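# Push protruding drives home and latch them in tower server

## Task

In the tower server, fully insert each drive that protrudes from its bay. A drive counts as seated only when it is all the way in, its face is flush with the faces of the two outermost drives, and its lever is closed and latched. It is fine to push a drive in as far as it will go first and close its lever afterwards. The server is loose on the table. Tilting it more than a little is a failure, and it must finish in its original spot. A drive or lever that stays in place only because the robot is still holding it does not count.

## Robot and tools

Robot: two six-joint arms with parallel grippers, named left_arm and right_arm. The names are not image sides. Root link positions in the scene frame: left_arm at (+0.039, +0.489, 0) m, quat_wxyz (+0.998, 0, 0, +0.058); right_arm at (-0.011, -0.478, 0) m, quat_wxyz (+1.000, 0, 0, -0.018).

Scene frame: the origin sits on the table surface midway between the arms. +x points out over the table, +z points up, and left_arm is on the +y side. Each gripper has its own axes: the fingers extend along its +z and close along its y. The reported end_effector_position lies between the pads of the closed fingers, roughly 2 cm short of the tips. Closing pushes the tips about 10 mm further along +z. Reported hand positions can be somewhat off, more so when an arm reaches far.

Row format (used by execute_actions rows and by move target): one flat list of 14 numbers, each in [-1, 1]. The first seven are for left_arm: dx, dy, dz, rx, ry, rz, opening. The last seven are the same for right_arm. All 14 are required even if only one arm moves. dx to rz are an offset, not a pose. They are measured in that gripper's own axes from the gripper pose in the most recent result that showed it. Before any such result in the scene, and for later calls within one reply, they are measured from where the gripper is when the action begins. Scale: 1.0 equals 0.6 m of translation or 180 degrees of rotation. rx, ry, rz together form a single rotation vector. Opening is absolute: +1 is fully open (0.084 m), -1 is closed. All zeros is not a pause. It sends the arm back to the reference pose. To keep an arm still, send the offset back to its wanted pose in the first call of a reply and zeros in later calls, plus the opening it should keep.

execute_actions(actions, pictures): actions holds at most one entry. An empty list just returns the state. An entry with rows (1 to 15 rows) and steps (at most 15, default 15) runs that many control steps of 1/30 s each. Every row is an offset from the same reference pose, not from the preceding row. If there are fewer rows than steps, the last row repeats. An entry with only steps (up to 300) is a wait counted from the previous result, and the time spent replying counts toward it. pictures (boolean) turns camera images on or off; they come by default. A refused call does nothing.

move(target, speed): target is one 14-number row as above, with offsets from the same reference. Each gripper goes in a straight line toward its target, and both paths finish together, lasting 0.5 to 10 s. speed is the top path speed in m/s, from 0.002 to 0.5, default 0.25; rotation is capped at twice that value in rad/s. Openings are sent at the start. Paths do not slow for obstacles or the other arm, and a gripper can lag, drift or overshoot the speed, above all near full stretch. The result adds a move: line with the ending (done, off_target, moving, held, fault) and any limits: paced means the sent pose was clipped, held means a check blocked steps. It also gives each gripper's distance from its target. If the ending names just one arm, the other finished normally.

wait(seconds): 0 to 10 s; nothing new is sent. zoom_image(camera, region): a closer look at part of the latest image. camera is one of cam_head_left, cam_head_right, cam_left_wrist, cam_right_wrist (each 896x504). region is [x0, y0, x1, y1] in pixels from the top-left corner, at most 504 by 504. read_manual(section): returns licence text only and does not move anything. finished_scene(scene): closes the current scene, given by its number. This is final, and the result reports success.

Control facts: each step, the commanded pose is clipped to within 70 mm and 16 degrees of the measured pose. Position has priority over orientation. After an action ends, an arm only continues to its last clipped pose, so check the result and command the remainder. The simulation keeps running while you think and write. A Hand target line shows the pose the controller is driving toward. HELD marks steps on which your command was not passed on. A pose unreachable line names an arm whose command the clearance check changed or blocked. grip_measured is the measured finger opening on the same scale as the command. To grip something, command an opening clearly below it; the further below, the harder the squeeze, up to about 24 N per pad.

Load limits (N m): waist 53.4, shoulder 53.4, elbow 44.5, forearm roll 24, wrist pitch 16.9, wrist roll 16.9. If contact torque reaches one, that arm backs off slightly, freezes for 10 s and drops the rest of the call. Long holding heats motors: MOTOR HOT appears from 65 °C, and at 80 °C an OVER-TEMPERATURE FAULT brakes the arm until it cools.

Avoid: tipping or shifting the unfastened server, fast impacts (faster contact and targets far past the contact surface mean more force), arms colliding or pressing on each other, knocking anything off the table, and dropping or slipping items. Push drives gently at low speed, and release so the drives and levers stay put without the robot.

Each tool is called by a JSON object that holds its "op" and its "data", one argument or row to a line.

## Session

Scene 1 is done. For scene 2, I'll look first and record the server's start pose before any motion.

{"op": "execute_actions", "data": {
  "actions": []
}}

Scene clock: 0.00 s of 15600.00 s.
left_arm: end_effector_position=(+0.5417, +0.5559, +0.1854) grip_measured=+1.00 end_effector_quat_wxyz=(+0.000, +0.914, -0.405, +0.000) end_effector_velocity=(+0.000, +0.000, +0.000) end_effector_angular_velocity=(+0.000, -0.000, -0.000) | right_arm: end_effector_position=(+0.1099, -0.2435, +0.2585) grip_measured=+1.00 end_effector_quat_wxyz=(-0.568, +0.279, +0.764, -0.125) end_effector_velocity=(-0.000, -0.000, -0.000) end_effector_angular_velocity=(+0.000, +0.001, -0.000)
Joint positions: left_arm=[ 0.017 -0.424 -0.961 -0.002 -0.536  0.967  0.084] | right_arm=[ 0.561 -0.43  -0.658  0.626 -1.425 -2.435  0.084]
Joint velocities: left_arm=[ 0.  0.  0. -0. -0.  0. -0.] | right_arm=[-0.    -0.001  0.     0.     0.    -0.001  0.   ]
Hand target (left_arm): +0.542, +0.556, +0.185; +0.000, +0.914, -0.405, +0.000
Hand target (right_arm): +0.110, -0.243, +0.259; -0.568, +0.279, +0.764, -0.125
camera_calibration (this result's frames):
cam_left_wrist: T_world_to_cam=[[-0.728853, -0.684646, 0.00572432, 0.80845], [-0.684057, 0.728529, 0.0362149, 0.0187262], [-0.0289648, 0.0224796, -0.999328, 0.319951], [0, 0, 0, 1]] pos_world=[0.611318, 0.532668, 0.31443]
cam_right_wrist: T_world_to_cam=[[0.291933, 0.820643, -0.491244, 0.32427], [0.209038, -0.555946, -0.804504, 0.114465], [-0.933316, 0.132173, -0.333844, 0.35599], [0, 0, 0, 1]] pos_world=[0.213659, -0.249526, 0.370229]

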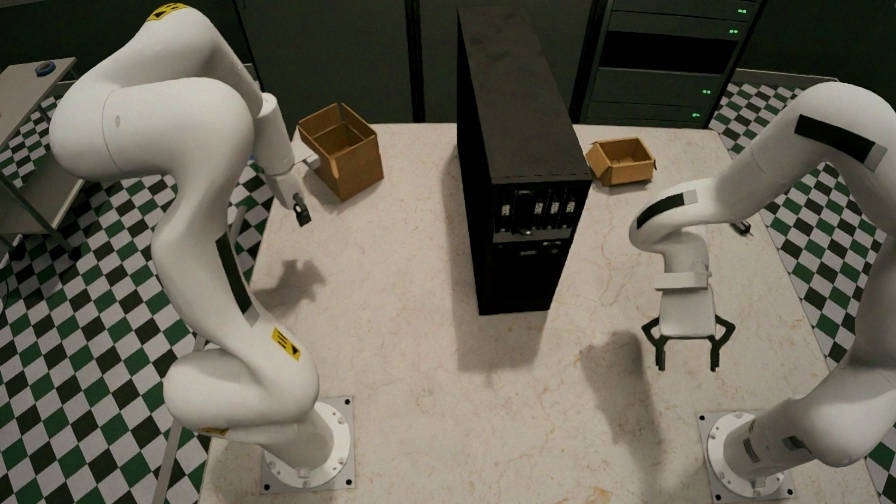

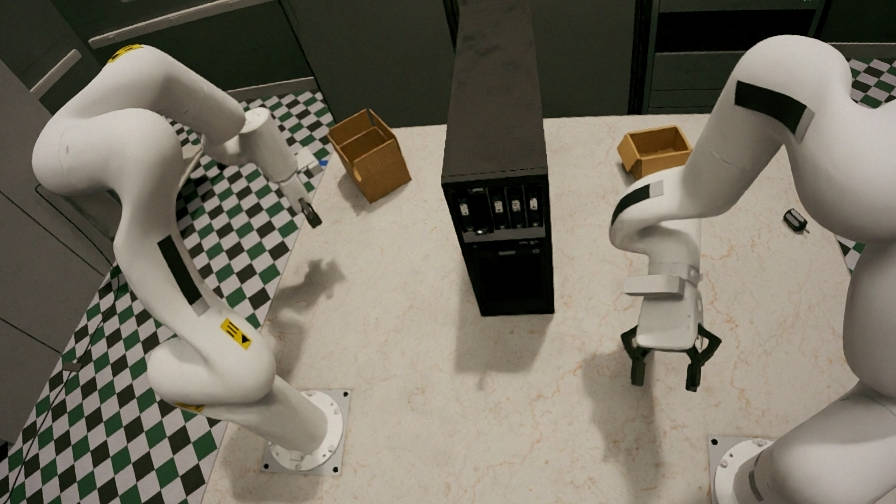

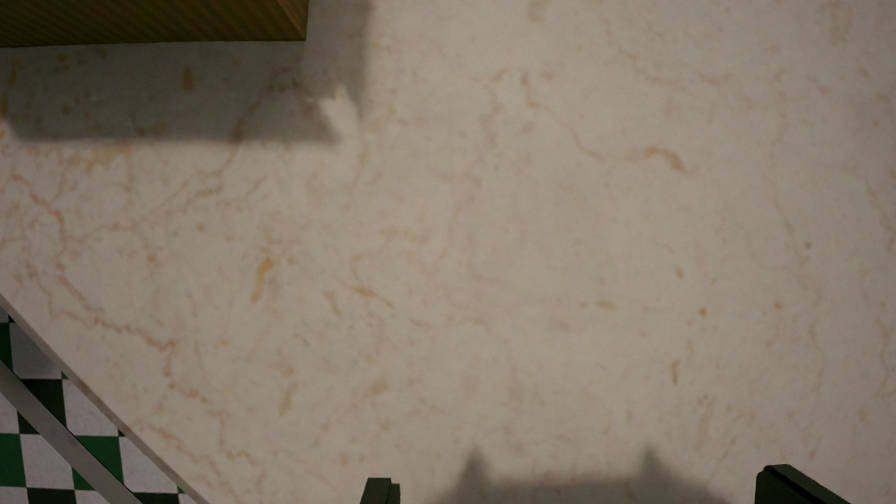

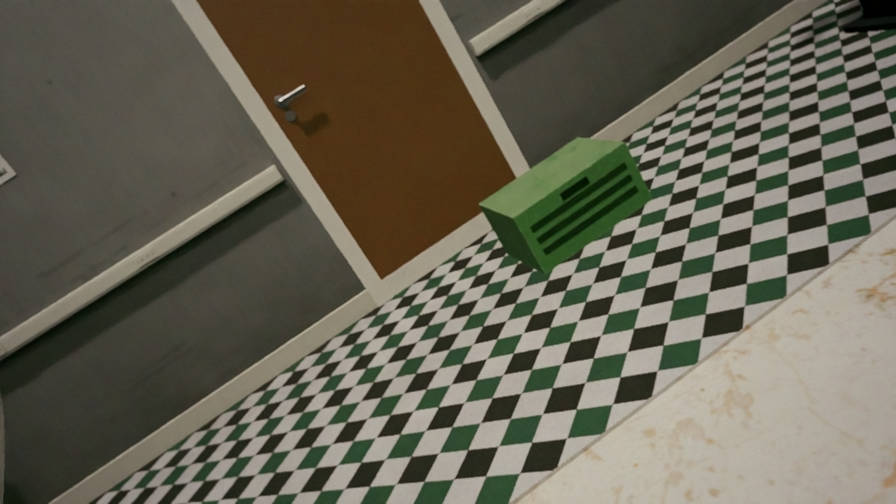

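{"op": "zoom_image", "data": {
  "camera": "cam_head_right",
  "region": [420, 150, 600, 330]
}}

Region (420, 150, 600, 330) of cam_head_right's 896x504 image, scaled by 2.800, with more detail than that image has.

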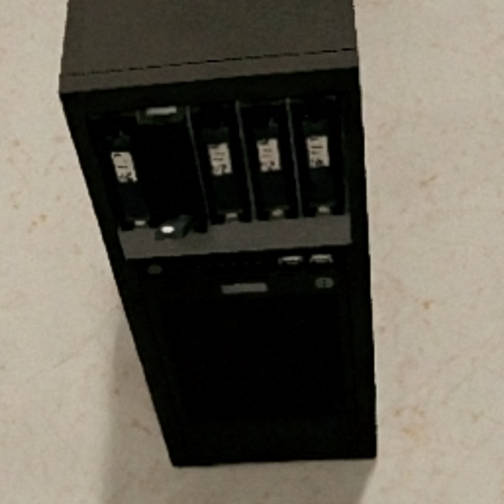

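Drive 2, second from the +y side, looks like the one sticking out with its lever open. This time I'll record precise start references in the fixed head cameras first, so there is a firm baseline to compare against later.

{"op": "zoom_image", "data": {
  "camera": "cam_head_right",
  "region": [470, 300, 570, 325]
}}

{"op": "zoom_image", "data": {
  "camera": "cam_head_left",
  "region": [465, 295, 565, 320]
}}

Region (470, 300, 570, 325) of cam_head_right's 896x504 image, scaled by 5.040, with more detail than that image has; it fills the top 126 rows of this view, and the rest is white.

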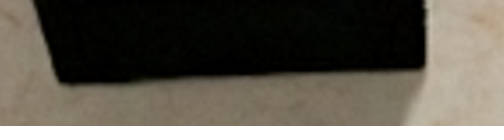

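Region (465, 295, 565, 320) of cam_head_left's 896x504 image, scaled by 5.040, with more detail than that image has; it fills the top 126 rows of this view, and the rest is white.

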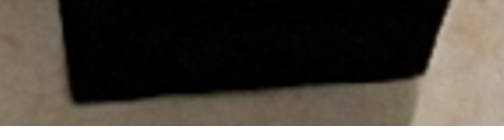

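{"op": "zoom_image", "data": {
  "camera": "cam_head_left",
  "region": [440, 0, 600, 200]
}}

Region (440, 0, 600, 200) of cam_head_left's 896x504 image, scaled by 2.520, with more detail than that image has; it fills the left 403 columns of this view, and the rest is white.

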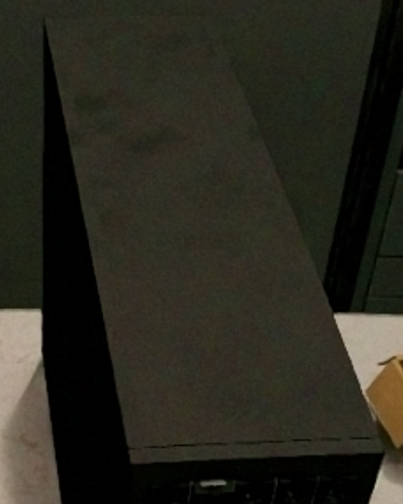

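{"op": "zoom_image", "data": {
  "camera": "cam_head_left",
  "region": [450, 0, 490, 20]
}}

{"op": "zoom_image", "data": {
  "camera": "cam_head_left",
  "region": [445, 115, 485, 155]
}}

Region (450, 0, 490, 20) of cam_head_left's 896x504 image, scaled by 12.600, with more detail than that image has.

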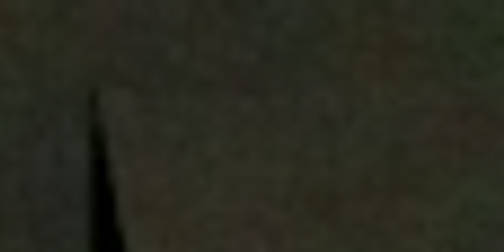

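Region (445, 115, 485, 155) of cam_head_left's 896x504 image, scaled by 12.600, with more detail than that image has.

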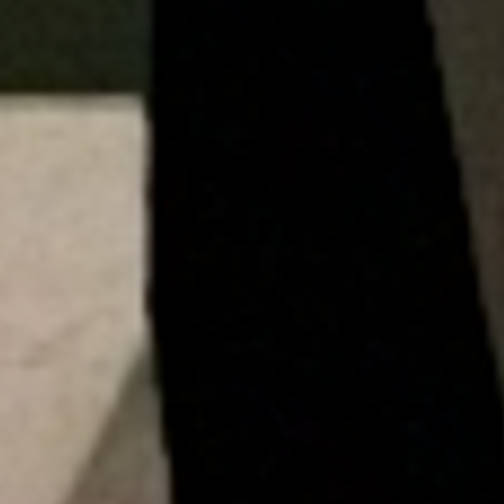

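{"op": "zoom_image", "data": {
  "camera": "cam_head_right",
  "region": [520, 95, 560, 135]
}}

Region (520, 95, 560, 135) of cam_head_right's 896x504 image, scaled by 12.600, with more detail than that image has.

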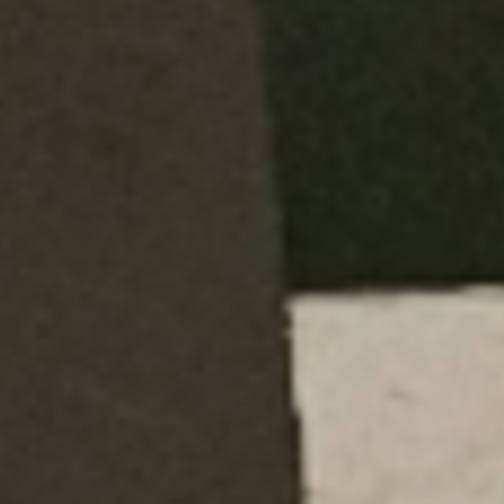

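The start baselines are recorded:

| Camera | Feature | Pixel position |
|---|---|---|
| Head-left | front-left base corner | (479.9, 315.4) |
| Head-left | front-right base corner | (549.1, 309.9) |
| Head-left | rear-left top corner | (457.5, 7.5) |
| Head-left | rear-left vertical edge at v=123 | u=456.9 |
| Head-right | front-left base corner | (482.3, 316.5) |
| Head-right | front-right base corner | (554.3, 313.5) |
| Head-right | right top edge at v=118 | u=542.8 |

From these, the front centre is at about (0.381, 0.041) with roughly 3° of yaw.

Now I'll stage the arms in. The left arm goes up high first so it clears the server's top. The right arm starts by pointing down, well away from the front-right corner.

{"op": "move", "data": {
  "target": [0.207, 0.282, -0.624, 0, 0, 0.734, -1, 0.0575, 0.0462, -0.2472, -0.0866, -0.3932, -0.193, -1],
  "speed": 0.25
}}

Scene clock: 27.83 s of 15600.00 s.
left_arm: end_effector_position=(+0.5004, +0.3507, +0.5600) grip_measured=-1.00 end_effector_quat_wxyz=(+0.001, -0.002, +1.000, +0.000) end_effector_velocity=(+0.000, -0.001, +0.001) end_effector_angular_velocity=(-0.000, +0.002, -0.009) | right_arm: end_effector_position=(+0.2497, -0.2194, +0.3208) grip_measured=-1.00 end_effector_quat_wxyz=(-0.001, +0.000, +1.000, +0.002) end_effector_velocity=(+0.000, +0.000, +0.000) end_effector_angular_velocity=(+0.001, -0.005, +0.004)
Joint positions: left_arm=[-0.407 -0.085 -1.432  0.001 -1.346  2.845  0.   ] | right_arm=[ 0.813  0.116 -0.692  0.007 -0.805 -2.368  0.   ]
Joint velocities: left_arm=[-0.001 -0.002 -0.004 -0.001 -0.004  0.008  0.   ] | right_arm=[ 0.002  0.002  0.001 -0.004  0.003  0.001  0.   ]
Hand target (left_arm): +0.500, +0.351, +0.560; +0.001, -0.002, +1.000, +0.000
Hand target (right_arm): +0.250, -0.219, +0.321; -0.001, +0.000, +1.000, +0.003
Off the commanded pose (left_arm): 0.001 m, 0 deg.
Off the commanded pose (right_arm): 0.001 m, 0 deg.
After step 90, 19.80 s passed at rest.
move: done
camera_calibration (this result's frames):
cam_left_wrist: T_world_to_cam=[[-0.0209751, 0.999761, 0.00614272, -0.309511], [0.999042, 0.0207233, 0.0385311, -0.468938], [0.0383946, 0.00694503, -0.999239, 0.669346], [0, 0, 0, 1]] pos_world=[0.436298, 0.314506, 0.688806]
cam_right_wrist: T_world_to_cam=[[-0.0149667, 0.999755, 0.0163319, 0.247422], [0.99988, 0.0148986, 0.00428109, -0.182986], [0.00403672, 0.016394, -0.999857, 0.458216], [0, 0, 0, 1]] pos_world=[0.184818, -0.252147, 0.454893]

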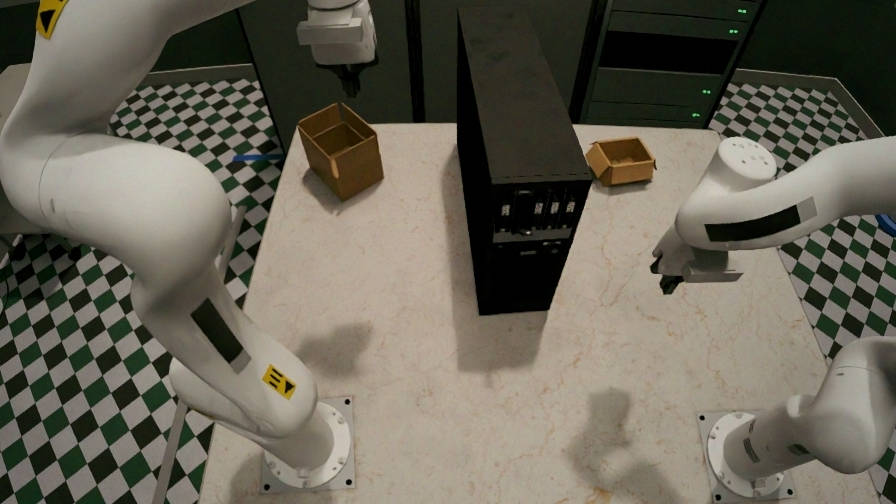

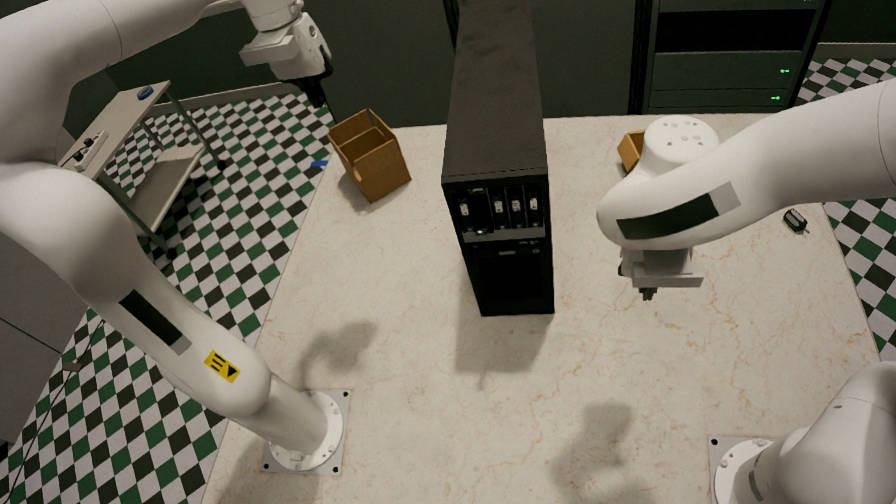

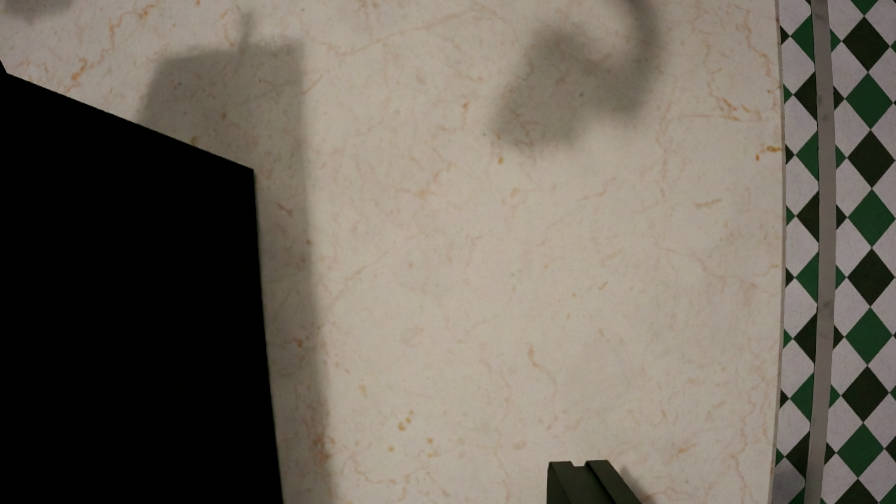

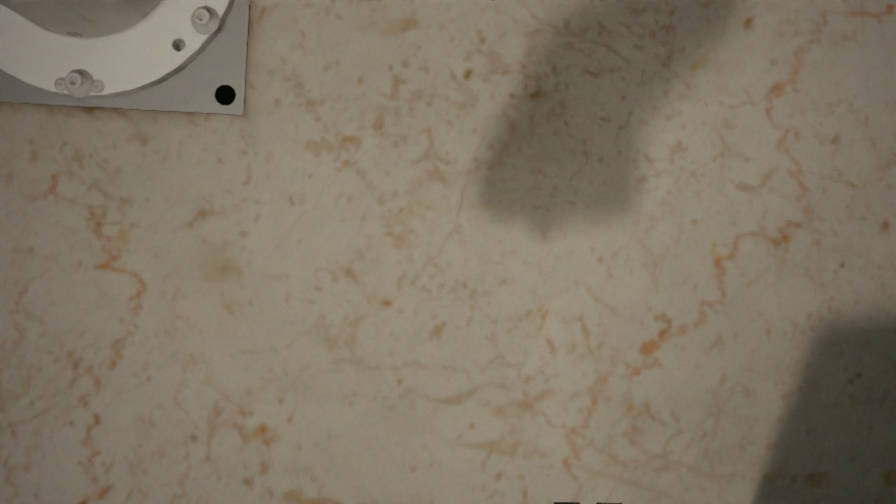

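{"op": "move", "data": {
  "target": [0.092, -0.5, 0.05, 0, 0, 0, -1, 0, 0, 0, 0, 0, 0.5, -1],
  "speed": 0.25
}}

Scene clock: 33.30 s of 15600.00 s.
left_arm: end_effector_position=(+0.4468, +0.0502, +0.5300) grip_measured=-1.00 end_effector_quat_wxyz=(+0.001, -0.002, +1.000, +0.000) end_effector_velocity=(-0.000, -0.002, -0.000) end_effector_angular_velocity=(-0.000, +0.001, -0.000) | right_arm: end_effector_position=(+0.2497, -0.2194, +0.3208) grip_measured=-1.00 end_effector_quat_wxyz=(-0.002, +0.707, +0.707, +0.001) end_effector_velocity=(-0.000, +0.000, +0.000) end_effector_angular_velocity=(-0.000, -0.002, -0.010)
Joint positions: left_arm=[-0.939 -0.395 -1.74   0.002 -1.343  2.314  0.   ] | right_arm=[ 0.812  0.116 -0.692  0.007 -0.805 -0.798  0.   ]
Joint velocities: left_arm=[-0.002 -0.004 -0.004 -0.001 -0.001 -0.002  0.   ] | right_arm=[ 0.002  0.001 -0.    -0.002  0.     0.014  0.   ]
Hand target (left_arm): +0.447, +0.050, +0.530; +0.001, -0.002, +1.000, +0.000
Hand target (right_arm): +0.250, -0.219, +0.321; -0.002, +0.707, +0.707, +0.001
Off the commanded pose (left_arm): 0.000 m, 0 deg.
Off the commanded pose (right_arm): 0.000 m, 0 deg.
move: done
camera_calibration (this result's frames):
cam_left_wrist: T_world_to_cam=[[-0.0210828, 0.999758, 0.00634398, -0.010046], [0.998987, 0.0208134, 0.0398933, -0.408661], [0.0397516, 0.00717862, -0.999184, 0.642947], [0, 0, 0, 1]] pos_world=[0.382477, 0.0139338, 0.658789]
cam_right_wrist: T_world_to_cam=[[0.999829, 0.0157834, 0.00961338, -0.219747], [0.0157754, -0.999875, 0.000905213, -0.158775], [0.00962647, -0.000753403, -0.999953, 0.453088], [0, 0, 0, 1]] pos_world=[0.217853, -0.154946, 0.455323]

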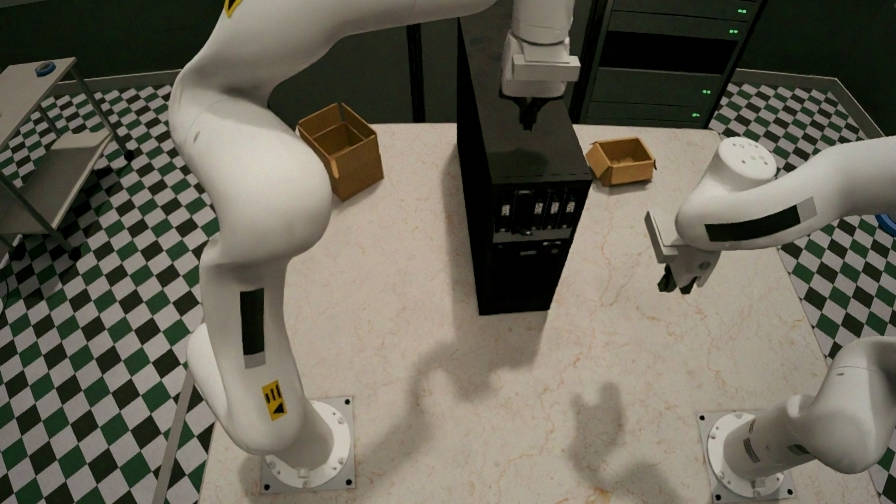

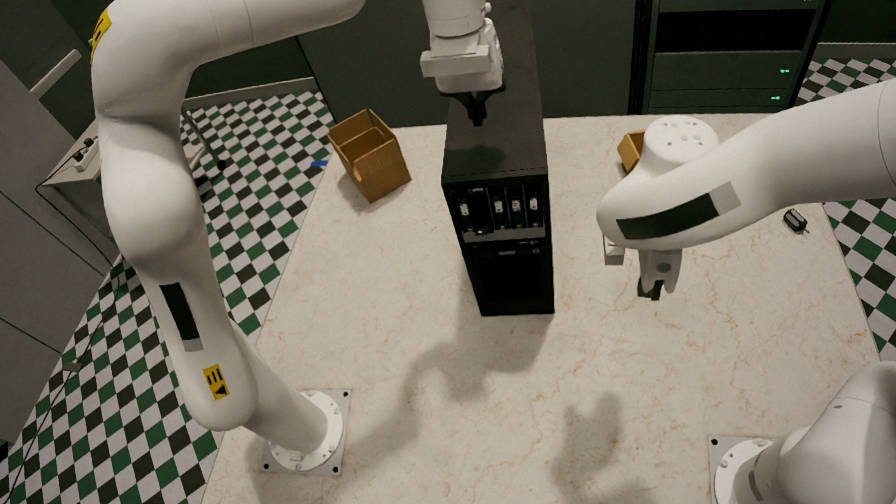

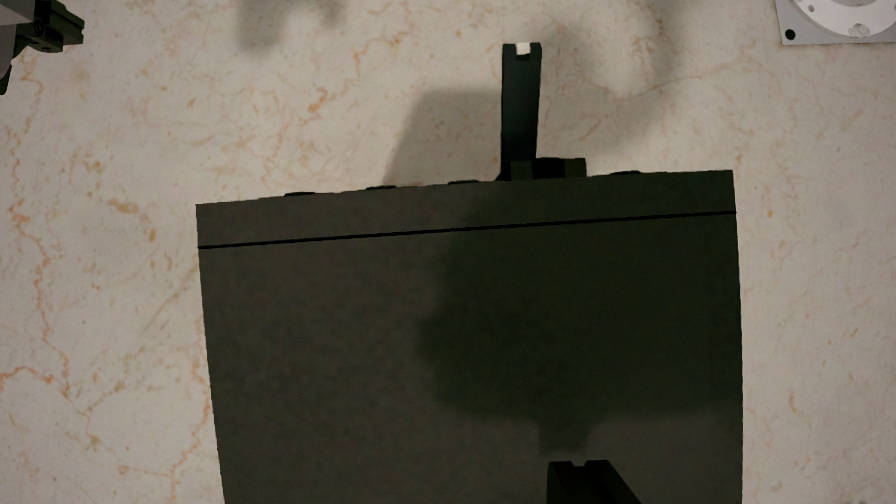

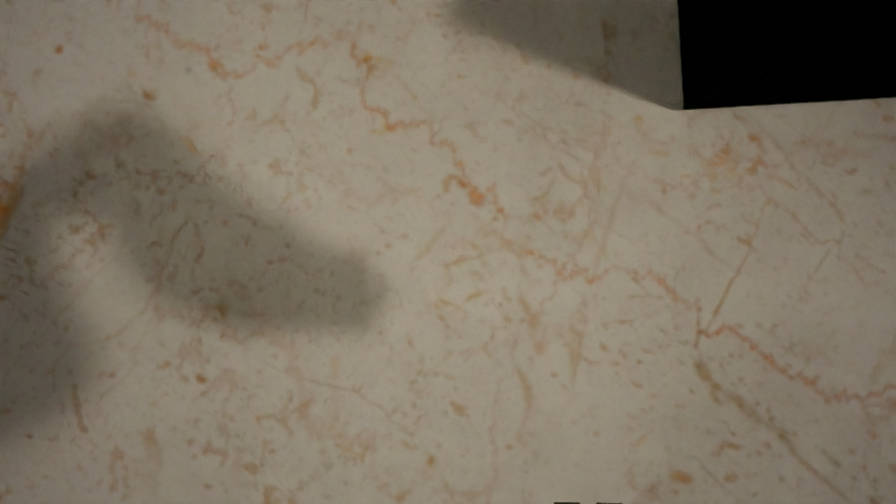

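The top view clearly shows drive 2's lever open and the server yawed. I'll measure the front corners and the lever precisely.

{"op": "zoom_image", "data": {
  "camera": "cam_left_wrist",
  "region": [186, 195, 226, 215]
}}

{"op": "zoom_image", "data": {
  "camera": "cam_left_wrist",
  "region": [706, 160, 746, 180]
}}

{"op": "zoom_image", "data": {
  "camera": "cam_left_wrist",
  "region": [470, 30, 610, 200]
}}

Region (186, 195, 226, 215) of cam_left_wrist's 896x504 image, scaled by 12.600, with more detail than that image has.

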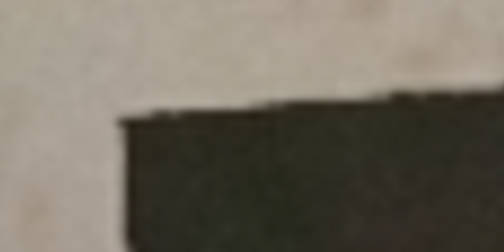

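Region (706, 160, 746, 180) of cam_left_wrist's 896x504 image, scaled by 12.600, with more detail than that image has.

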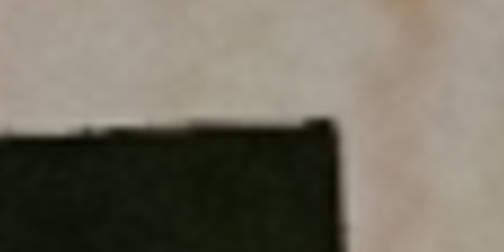

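Region (470, 30, 610, 200) of cam_left_wrist's 896x504 image, scaled by 2.965, with more detail than that image has; it fills the left 415 columns of this view, and the rest is white.

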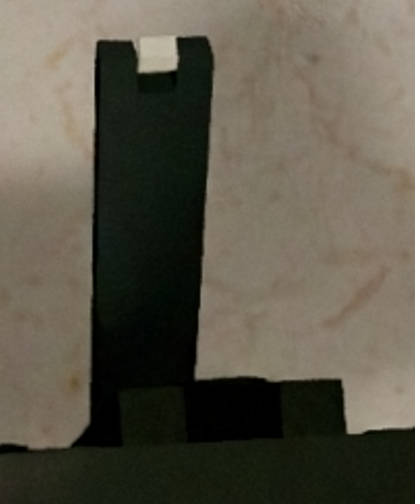

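These are the baselines for the left camera's top view: front-right top corner (195.7, 204.5) and front-left top corner (732.8, 169.5). They give about 4–5° of yaw. I'll continue bringing the right arm round to the front.

{"op": "move", "data": {
  "target": [0, 0, 0, 0, 0, 0, -1, 0, 0, 0, 0, 0, 0.5, -1],
  "speed": 0.25
}}

Scene clock: 44.70 s of 15600.00 s.
left_arm: end_effector_position=(+0.4468, +0.0502, +0.5300) grip_measured=-1.00 end_effector_quat_wxyz=(+0.001, -0.002, +1.000, +0.000) end_effector_velocity=(+0.000, -0.000, +0.000) end_effector_angular_velocity=(-0.000, -0.000, -0.000) | right_arm: end_effector_position=(+0.2497, -0.2194, +0.3208) grip_measured=-1.00 end_effector_quat_wxyz=(-0.003, +1.000, +0.000, -0.001) end_effector_velocity=(+0.000, -0.000, +0.000) end_effector_angular_velocity=(-0.001, -0.001, -0.011)
Joint positions: left_arm=[-0.939 -0.395 -1.74   0.002 -1.343  2.314  0.   ] | right_arm=[ 0.812  0.116 -0.692  0.007 -0.805  0.771  0.   ]
Joint velocities: left_arm=[-0. -0. -0.  0. -0.  0.  0.] | right_arm=[-0.    -0.    -0.    -0.002  0.     0.012  0.   ]
Hand target (left_arm): +0.447, +0.050, +0.530; +0.001, -0.002, +1.000, +0.000
Hand target (right_arm): +0.250, -0.219, +0.321; -0.003, +1.000, -0.000, -0.001
Off the commanded pose (left_arm): 0.000 m, 0 deg.
Off the commanded pose (right_arm): 0.000 m, 0 deg.
After step 90, 4.83 s passed at rest.
move: done
camera_calibration (this result's frames):
cam_left_wrist: T_world_to_cam=[[-0.0210825, 0.999758, 0.00634412, -0.0100461], [0.998987, 0.0208131, 0.0398931, -0.408661], [0.0397514, 0.00717874, -0.999184, 0.642947], [0, 0, 0, 1]] pos_world=[0.382477, 0.0139336, 0.658789]
cam_right_wrist: T_world_to_cam=[[0.0166977, -0.999841, 0.00621592, -0.195959], [-0.999831, -0.0166489, 0.00782211, 0.308372], [-0.00771738, -0.00634548, -0.99995, 0.456191], [0, 0, 0, 1]] pos_world=[0.315112, -0.187899, 0.454974]

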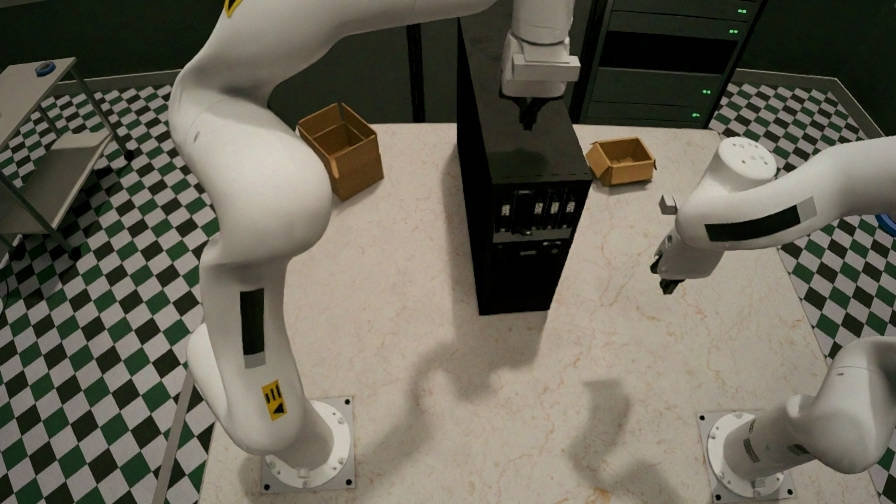

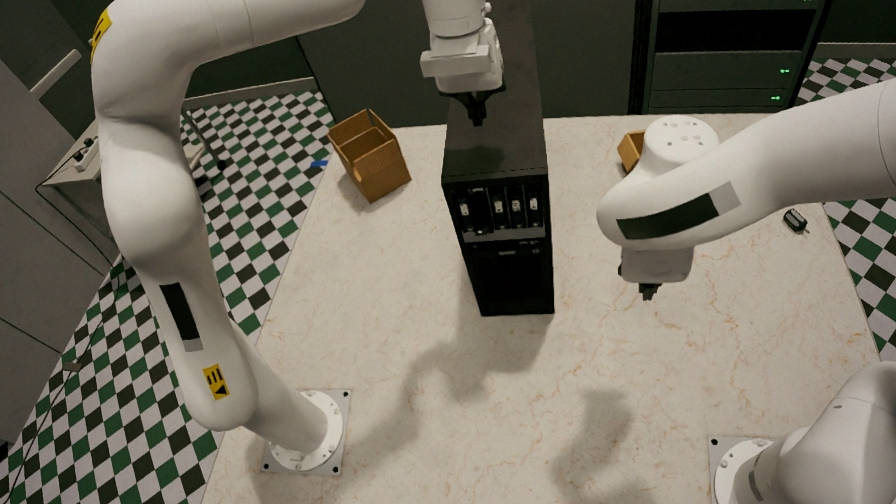

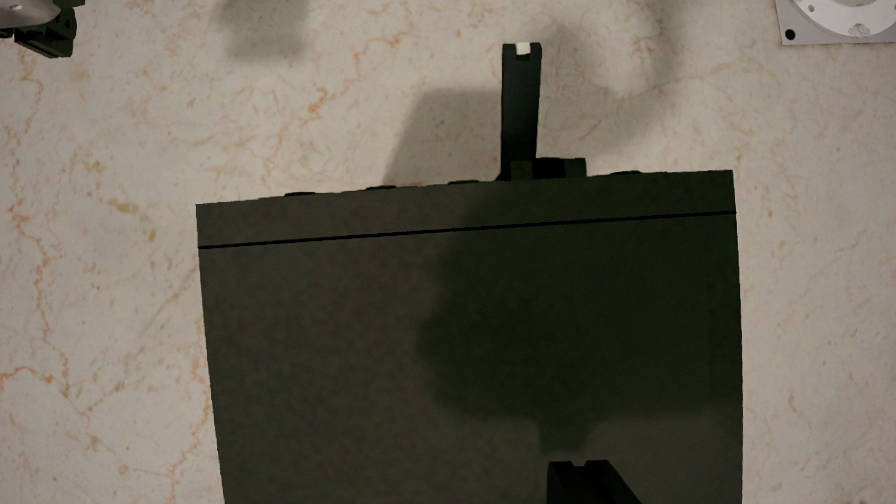

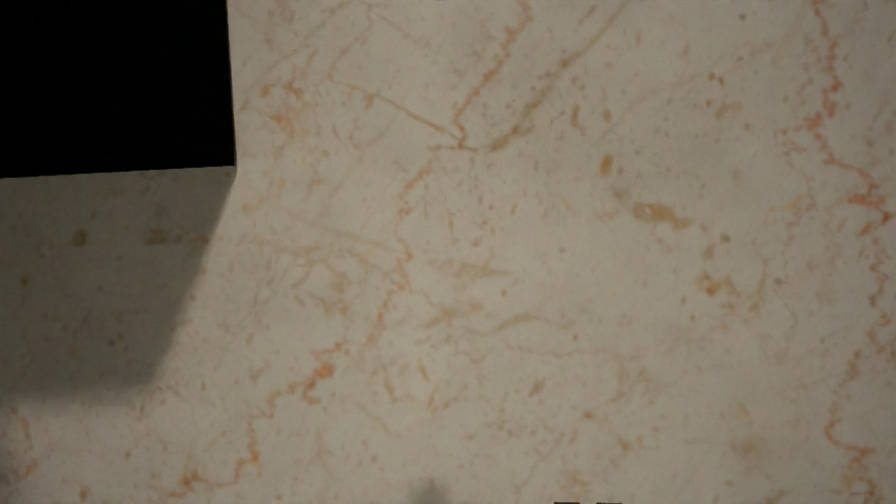

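{"op": "move", "data": {
  "target": [0, 0, 0, 0, 0, 0, -1, -0.216, -0.416, -0.032, 0, 0.5, 0, -1],
  "speed": 0.25
}}

Scene clock: 49.90 s of 15600.00 s.
left_arm: end_effector_position=(+0.4468, +0.0502, +0.5300) grip_measured=-1.00 end_effector_quat_wxyz=(+0.001, -0.002, +1.000, +0.000) end_effector_velocity=(+0.000, -0.000, -0.000) end_effector_angular_velocity=(+0.000, +0.000, +0.002) | right_arm: end_effector_position=(+0.1181, +0.0288, +0.3398) grip_measured=-1.00 end_effector_quat_wxyz=(-0.003, +0.711, -0.001, +0.704) end_effector_velocity=(-0.001, +0.001, -0.001) end_effector_angular_velocity=(-0.002, -0.006, +0.001)
Joint positions: left_arm=[-0.939 -0.395 -1.74   0.002 -1.343  2.314  0.   ] | right_arm=[ 1.83  -0.609 -0.984 -1.361 -1.642  2.782  0.   ]
Joint velocities: left_arm=[ 0.    -0.001 -0.     0.    -0.    -0.002  0.   ] | right_arm=[ 0.002 -0.007 -0.004 -0.001 -0.005  0.001  0.   ]
Hand target (left_arm): +0.447, +0.050, +0.530; +0.001, -0.002, +1.000, +0.000
Hand target (right_arm): +0.118, +0.029, +0.340; -0.003, +0.710, -0.001, +0.704
Off the commanded pose (left_arm): 0.000 m, 0 deg.
Off the commanded pose (right_arm): 0.003 m, 0 deg.
move: done
camera_calibration (this result's frames):
cam_left_wrist: T_world_to_cam=[[-0.0210825, 0.999758, 0.00634426, -0.0100462], [0.998987, 0.0208131, 0.0398931, -0.408661], [0.0397514, 0.00717888, -0.999184, 0.642947], [0, 0, 0, 1]] pos_world=[0.382477, 0.0139336, 0.658789]
cam_right_wrist: T_world_to_cam=[[-0.00870865, -0.999915, 0.00969144, 0.0561225], [-0.0160617, -0.00955069, -0.999825, 0.406793], [0.999833, -0.00886279, -0.0159772, 0.0225263], [0, 0, 0, 1]] pos_world=[-0.0155, 0.0602025, 0.406538]

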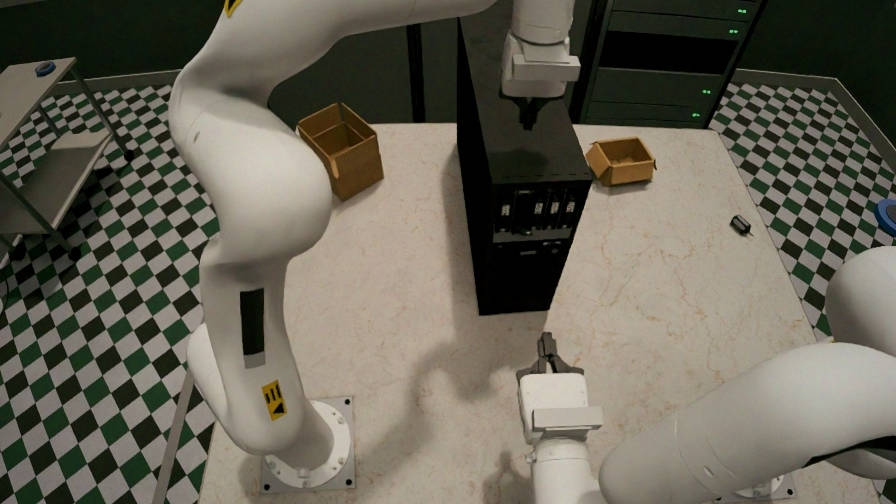

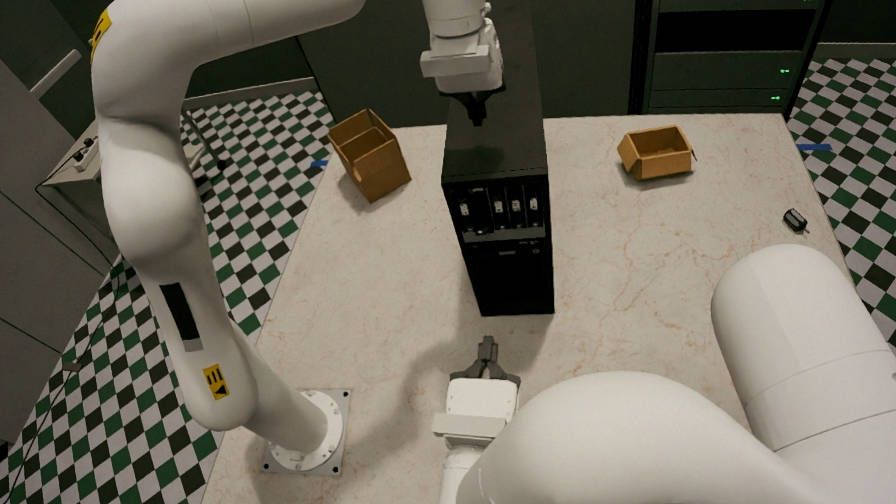

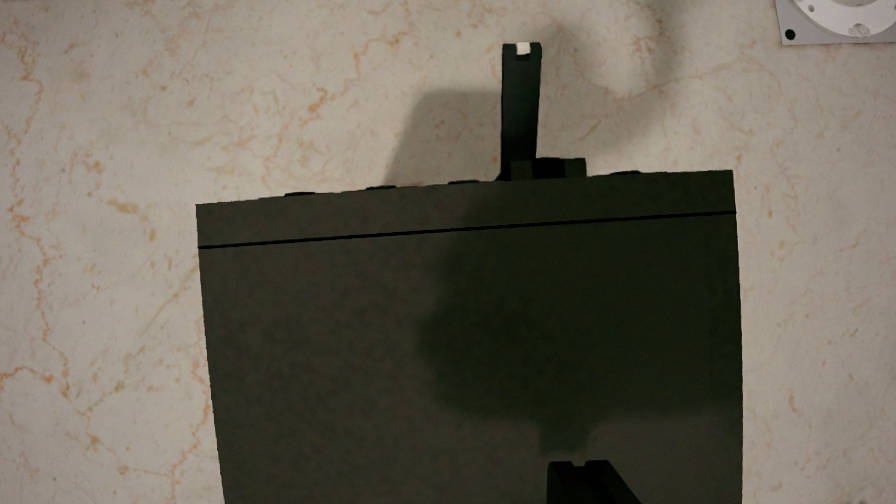

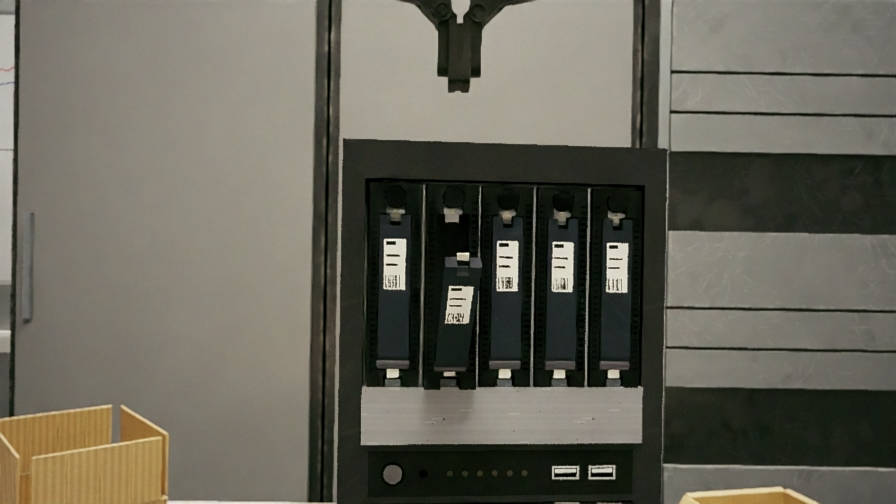

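The front view confirms that only drive 2 is out. I'll zoom in for detail and record a front-view baseline as well.

{"op": "zoom_image", "data": {
  "camera": "cam_right_wrist",
  "region": [335, 135, 675, 395]
}}

Region (335, 135, 675, 395) of cam_right_wrist's 896x504 image, scaled by 1.482, with more detail than that image has; it fills the top 385 rows of this view, and the rest is white.

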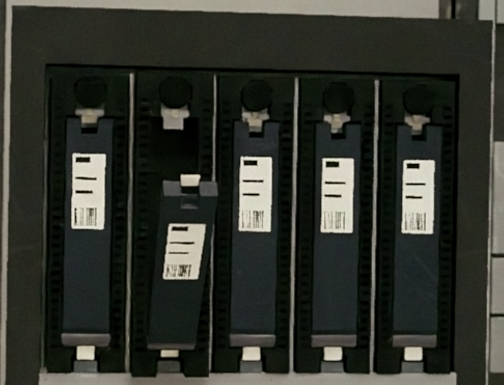

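{"op": "zoom_image", "data": {
  "camera": "cam_right_wrist",
  "region": [370, 225, 450, 265]
}}

{"op": "zoom_image", "data": {
  "camera": "cam_right_wrist",
  "region": [480, 225, 560, 265]
}}

Region (370, 225, 450, 265) of cam_right_wrist's 896x504 image, scaled by 6.300, with more detail than that image has.

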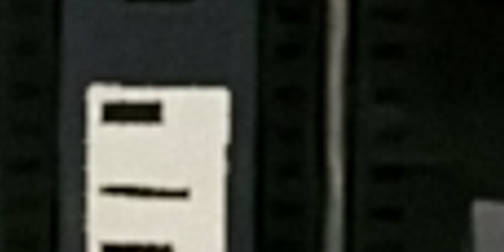

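Region (480, 225, 560, 265) of cam_right_wrist's 896x504 image, scaled by 6.300, with more detail than that image has.

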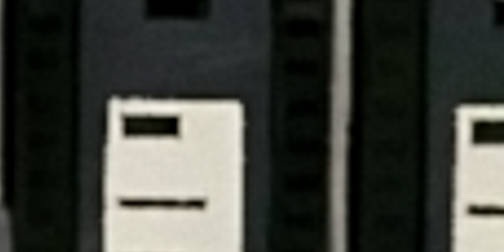

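These are the front-view baselines, with the right wrist camera at this pose: drive 1's label left edge is at u=384.0 and drive 3's is at u=497.1. Drive 2's centre is at y≈0.059. I'll yaw the hand about 4.5° to line up with the drive axis and move to a pre-push pose above the open lever's tip.

{"op": "move", "data": {
  "target": [0, 0, 0, 0, 0, 0, -1, 0.152, -0.0353, 0.2198, 0.025, 0, 0, -1],
  "speed": 0.2
}}

Scene clock: 59.73 s of 15600.00 s.
left_arm: end_effector_position=(+0.4468, +0.0502, +0.5300) grip_measured=-1.00 end_effector_quat_wxyz=(+0.001, -0.002, +1.000, +0.000) end_effector_velocity=(+0.000, +0.000, +0.000) end_effector_angular_velocity=(-0.000, -0.001, +0.002) | right_arm: end_effector_position=(+0.2505, +0.0503, +0.4304) grip_measured=-1.00 end_effector_quat_wxyz=(-0.031, +0.710, +0.027, +0.703) end_effector_velocity=(+0.001, +0.001, +0.002) end_effector_angular_velocity=(+0.001, -0.000, +0.002)
Joint positions: left_arm=[-0.939 -0.395 -1.74   0.002 -1.343  2.314  0.   ] | right_arm=[ 1.571 -0.422 -0.965 -1.667 -1.503  2.608  0.   ]
Joint velocities: left_arm=[-0.     0.    -0.     0.001  0.    -0.002  0.   ] | right_arm=[-0.003  0.002 -0.002 -0.004  0.002 -0.003  0.   ]
Hand target (left_arm): +0.447, +0.050, +0.530; +0.001, -0.002, +1.000, +0.000
Hand target (right_arm): +0.251, +0.050, +0.431; -0.031, +0.710, +0.026, +0.703
Off the commanded pose (left_arm): 0.000 m, 0 deg.
Off the commanded pose (right_arm): 0.001 m, 0 deg.
After step 90, 5.57 s passed at rest.
move: done
camera_calibration (this result's frames):
cam_left_wrist: T_world_to_cam=[[-0.0210826, 0.999758, 0.00634405, -0.010046], [0.998987, 0.0208132, 0.0398932, -0.408661], [0.0397514, 0.00717868, -0.999184, 0.642947], [0, 0, 0, 1]] pos_world=[0.382477, 0.0139336, 0.658789]
cam_right_wrist: T_world_to_cam=[[0.070219, -0.99749, 0.00906793, 0.0582321], [-0.0137857, -0.0100599, -0.999854, 0.499163], [0.997436, 0.0700837, -0.0144575, -0.112244], [0, 0, 0, 1]] pos_world=[0.114748, 0.070974, 0.496939]

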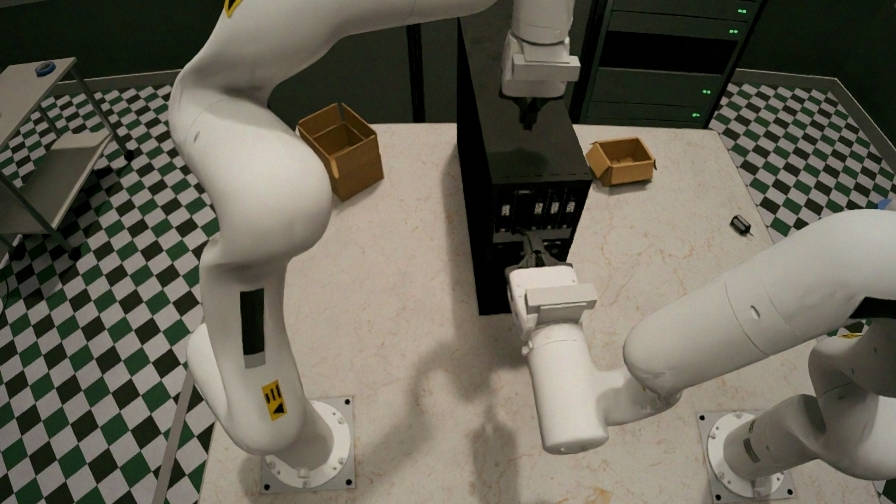

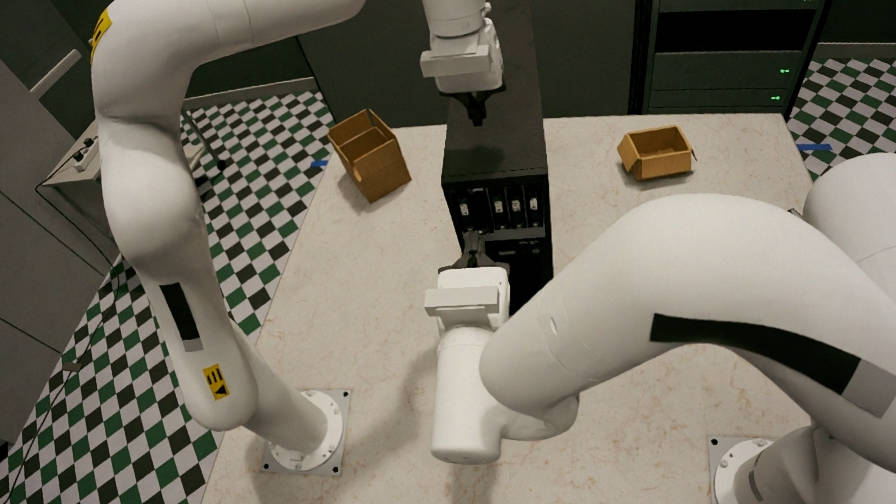

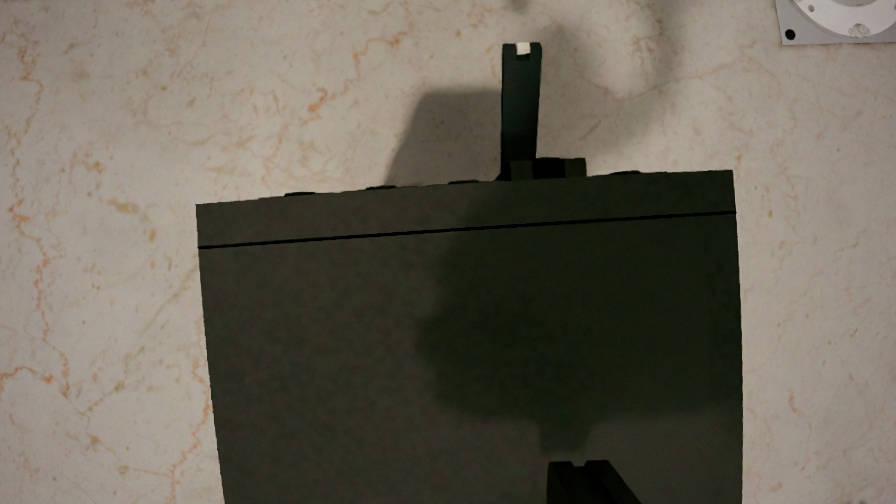

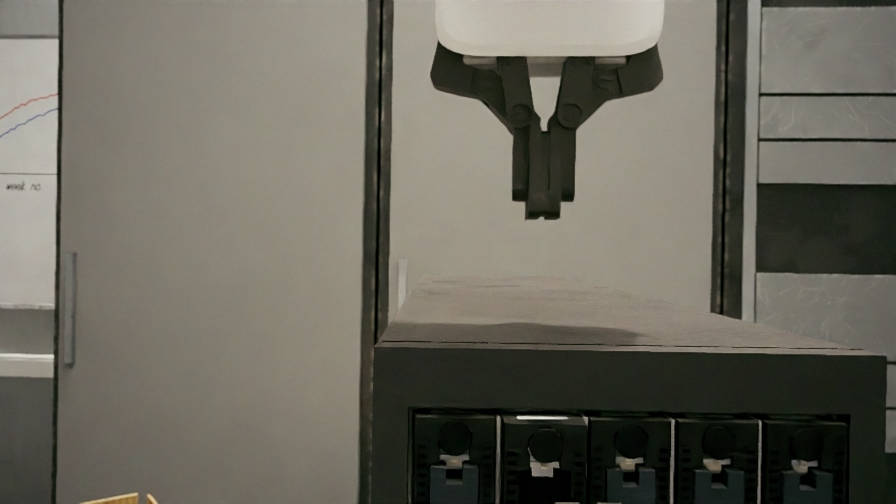

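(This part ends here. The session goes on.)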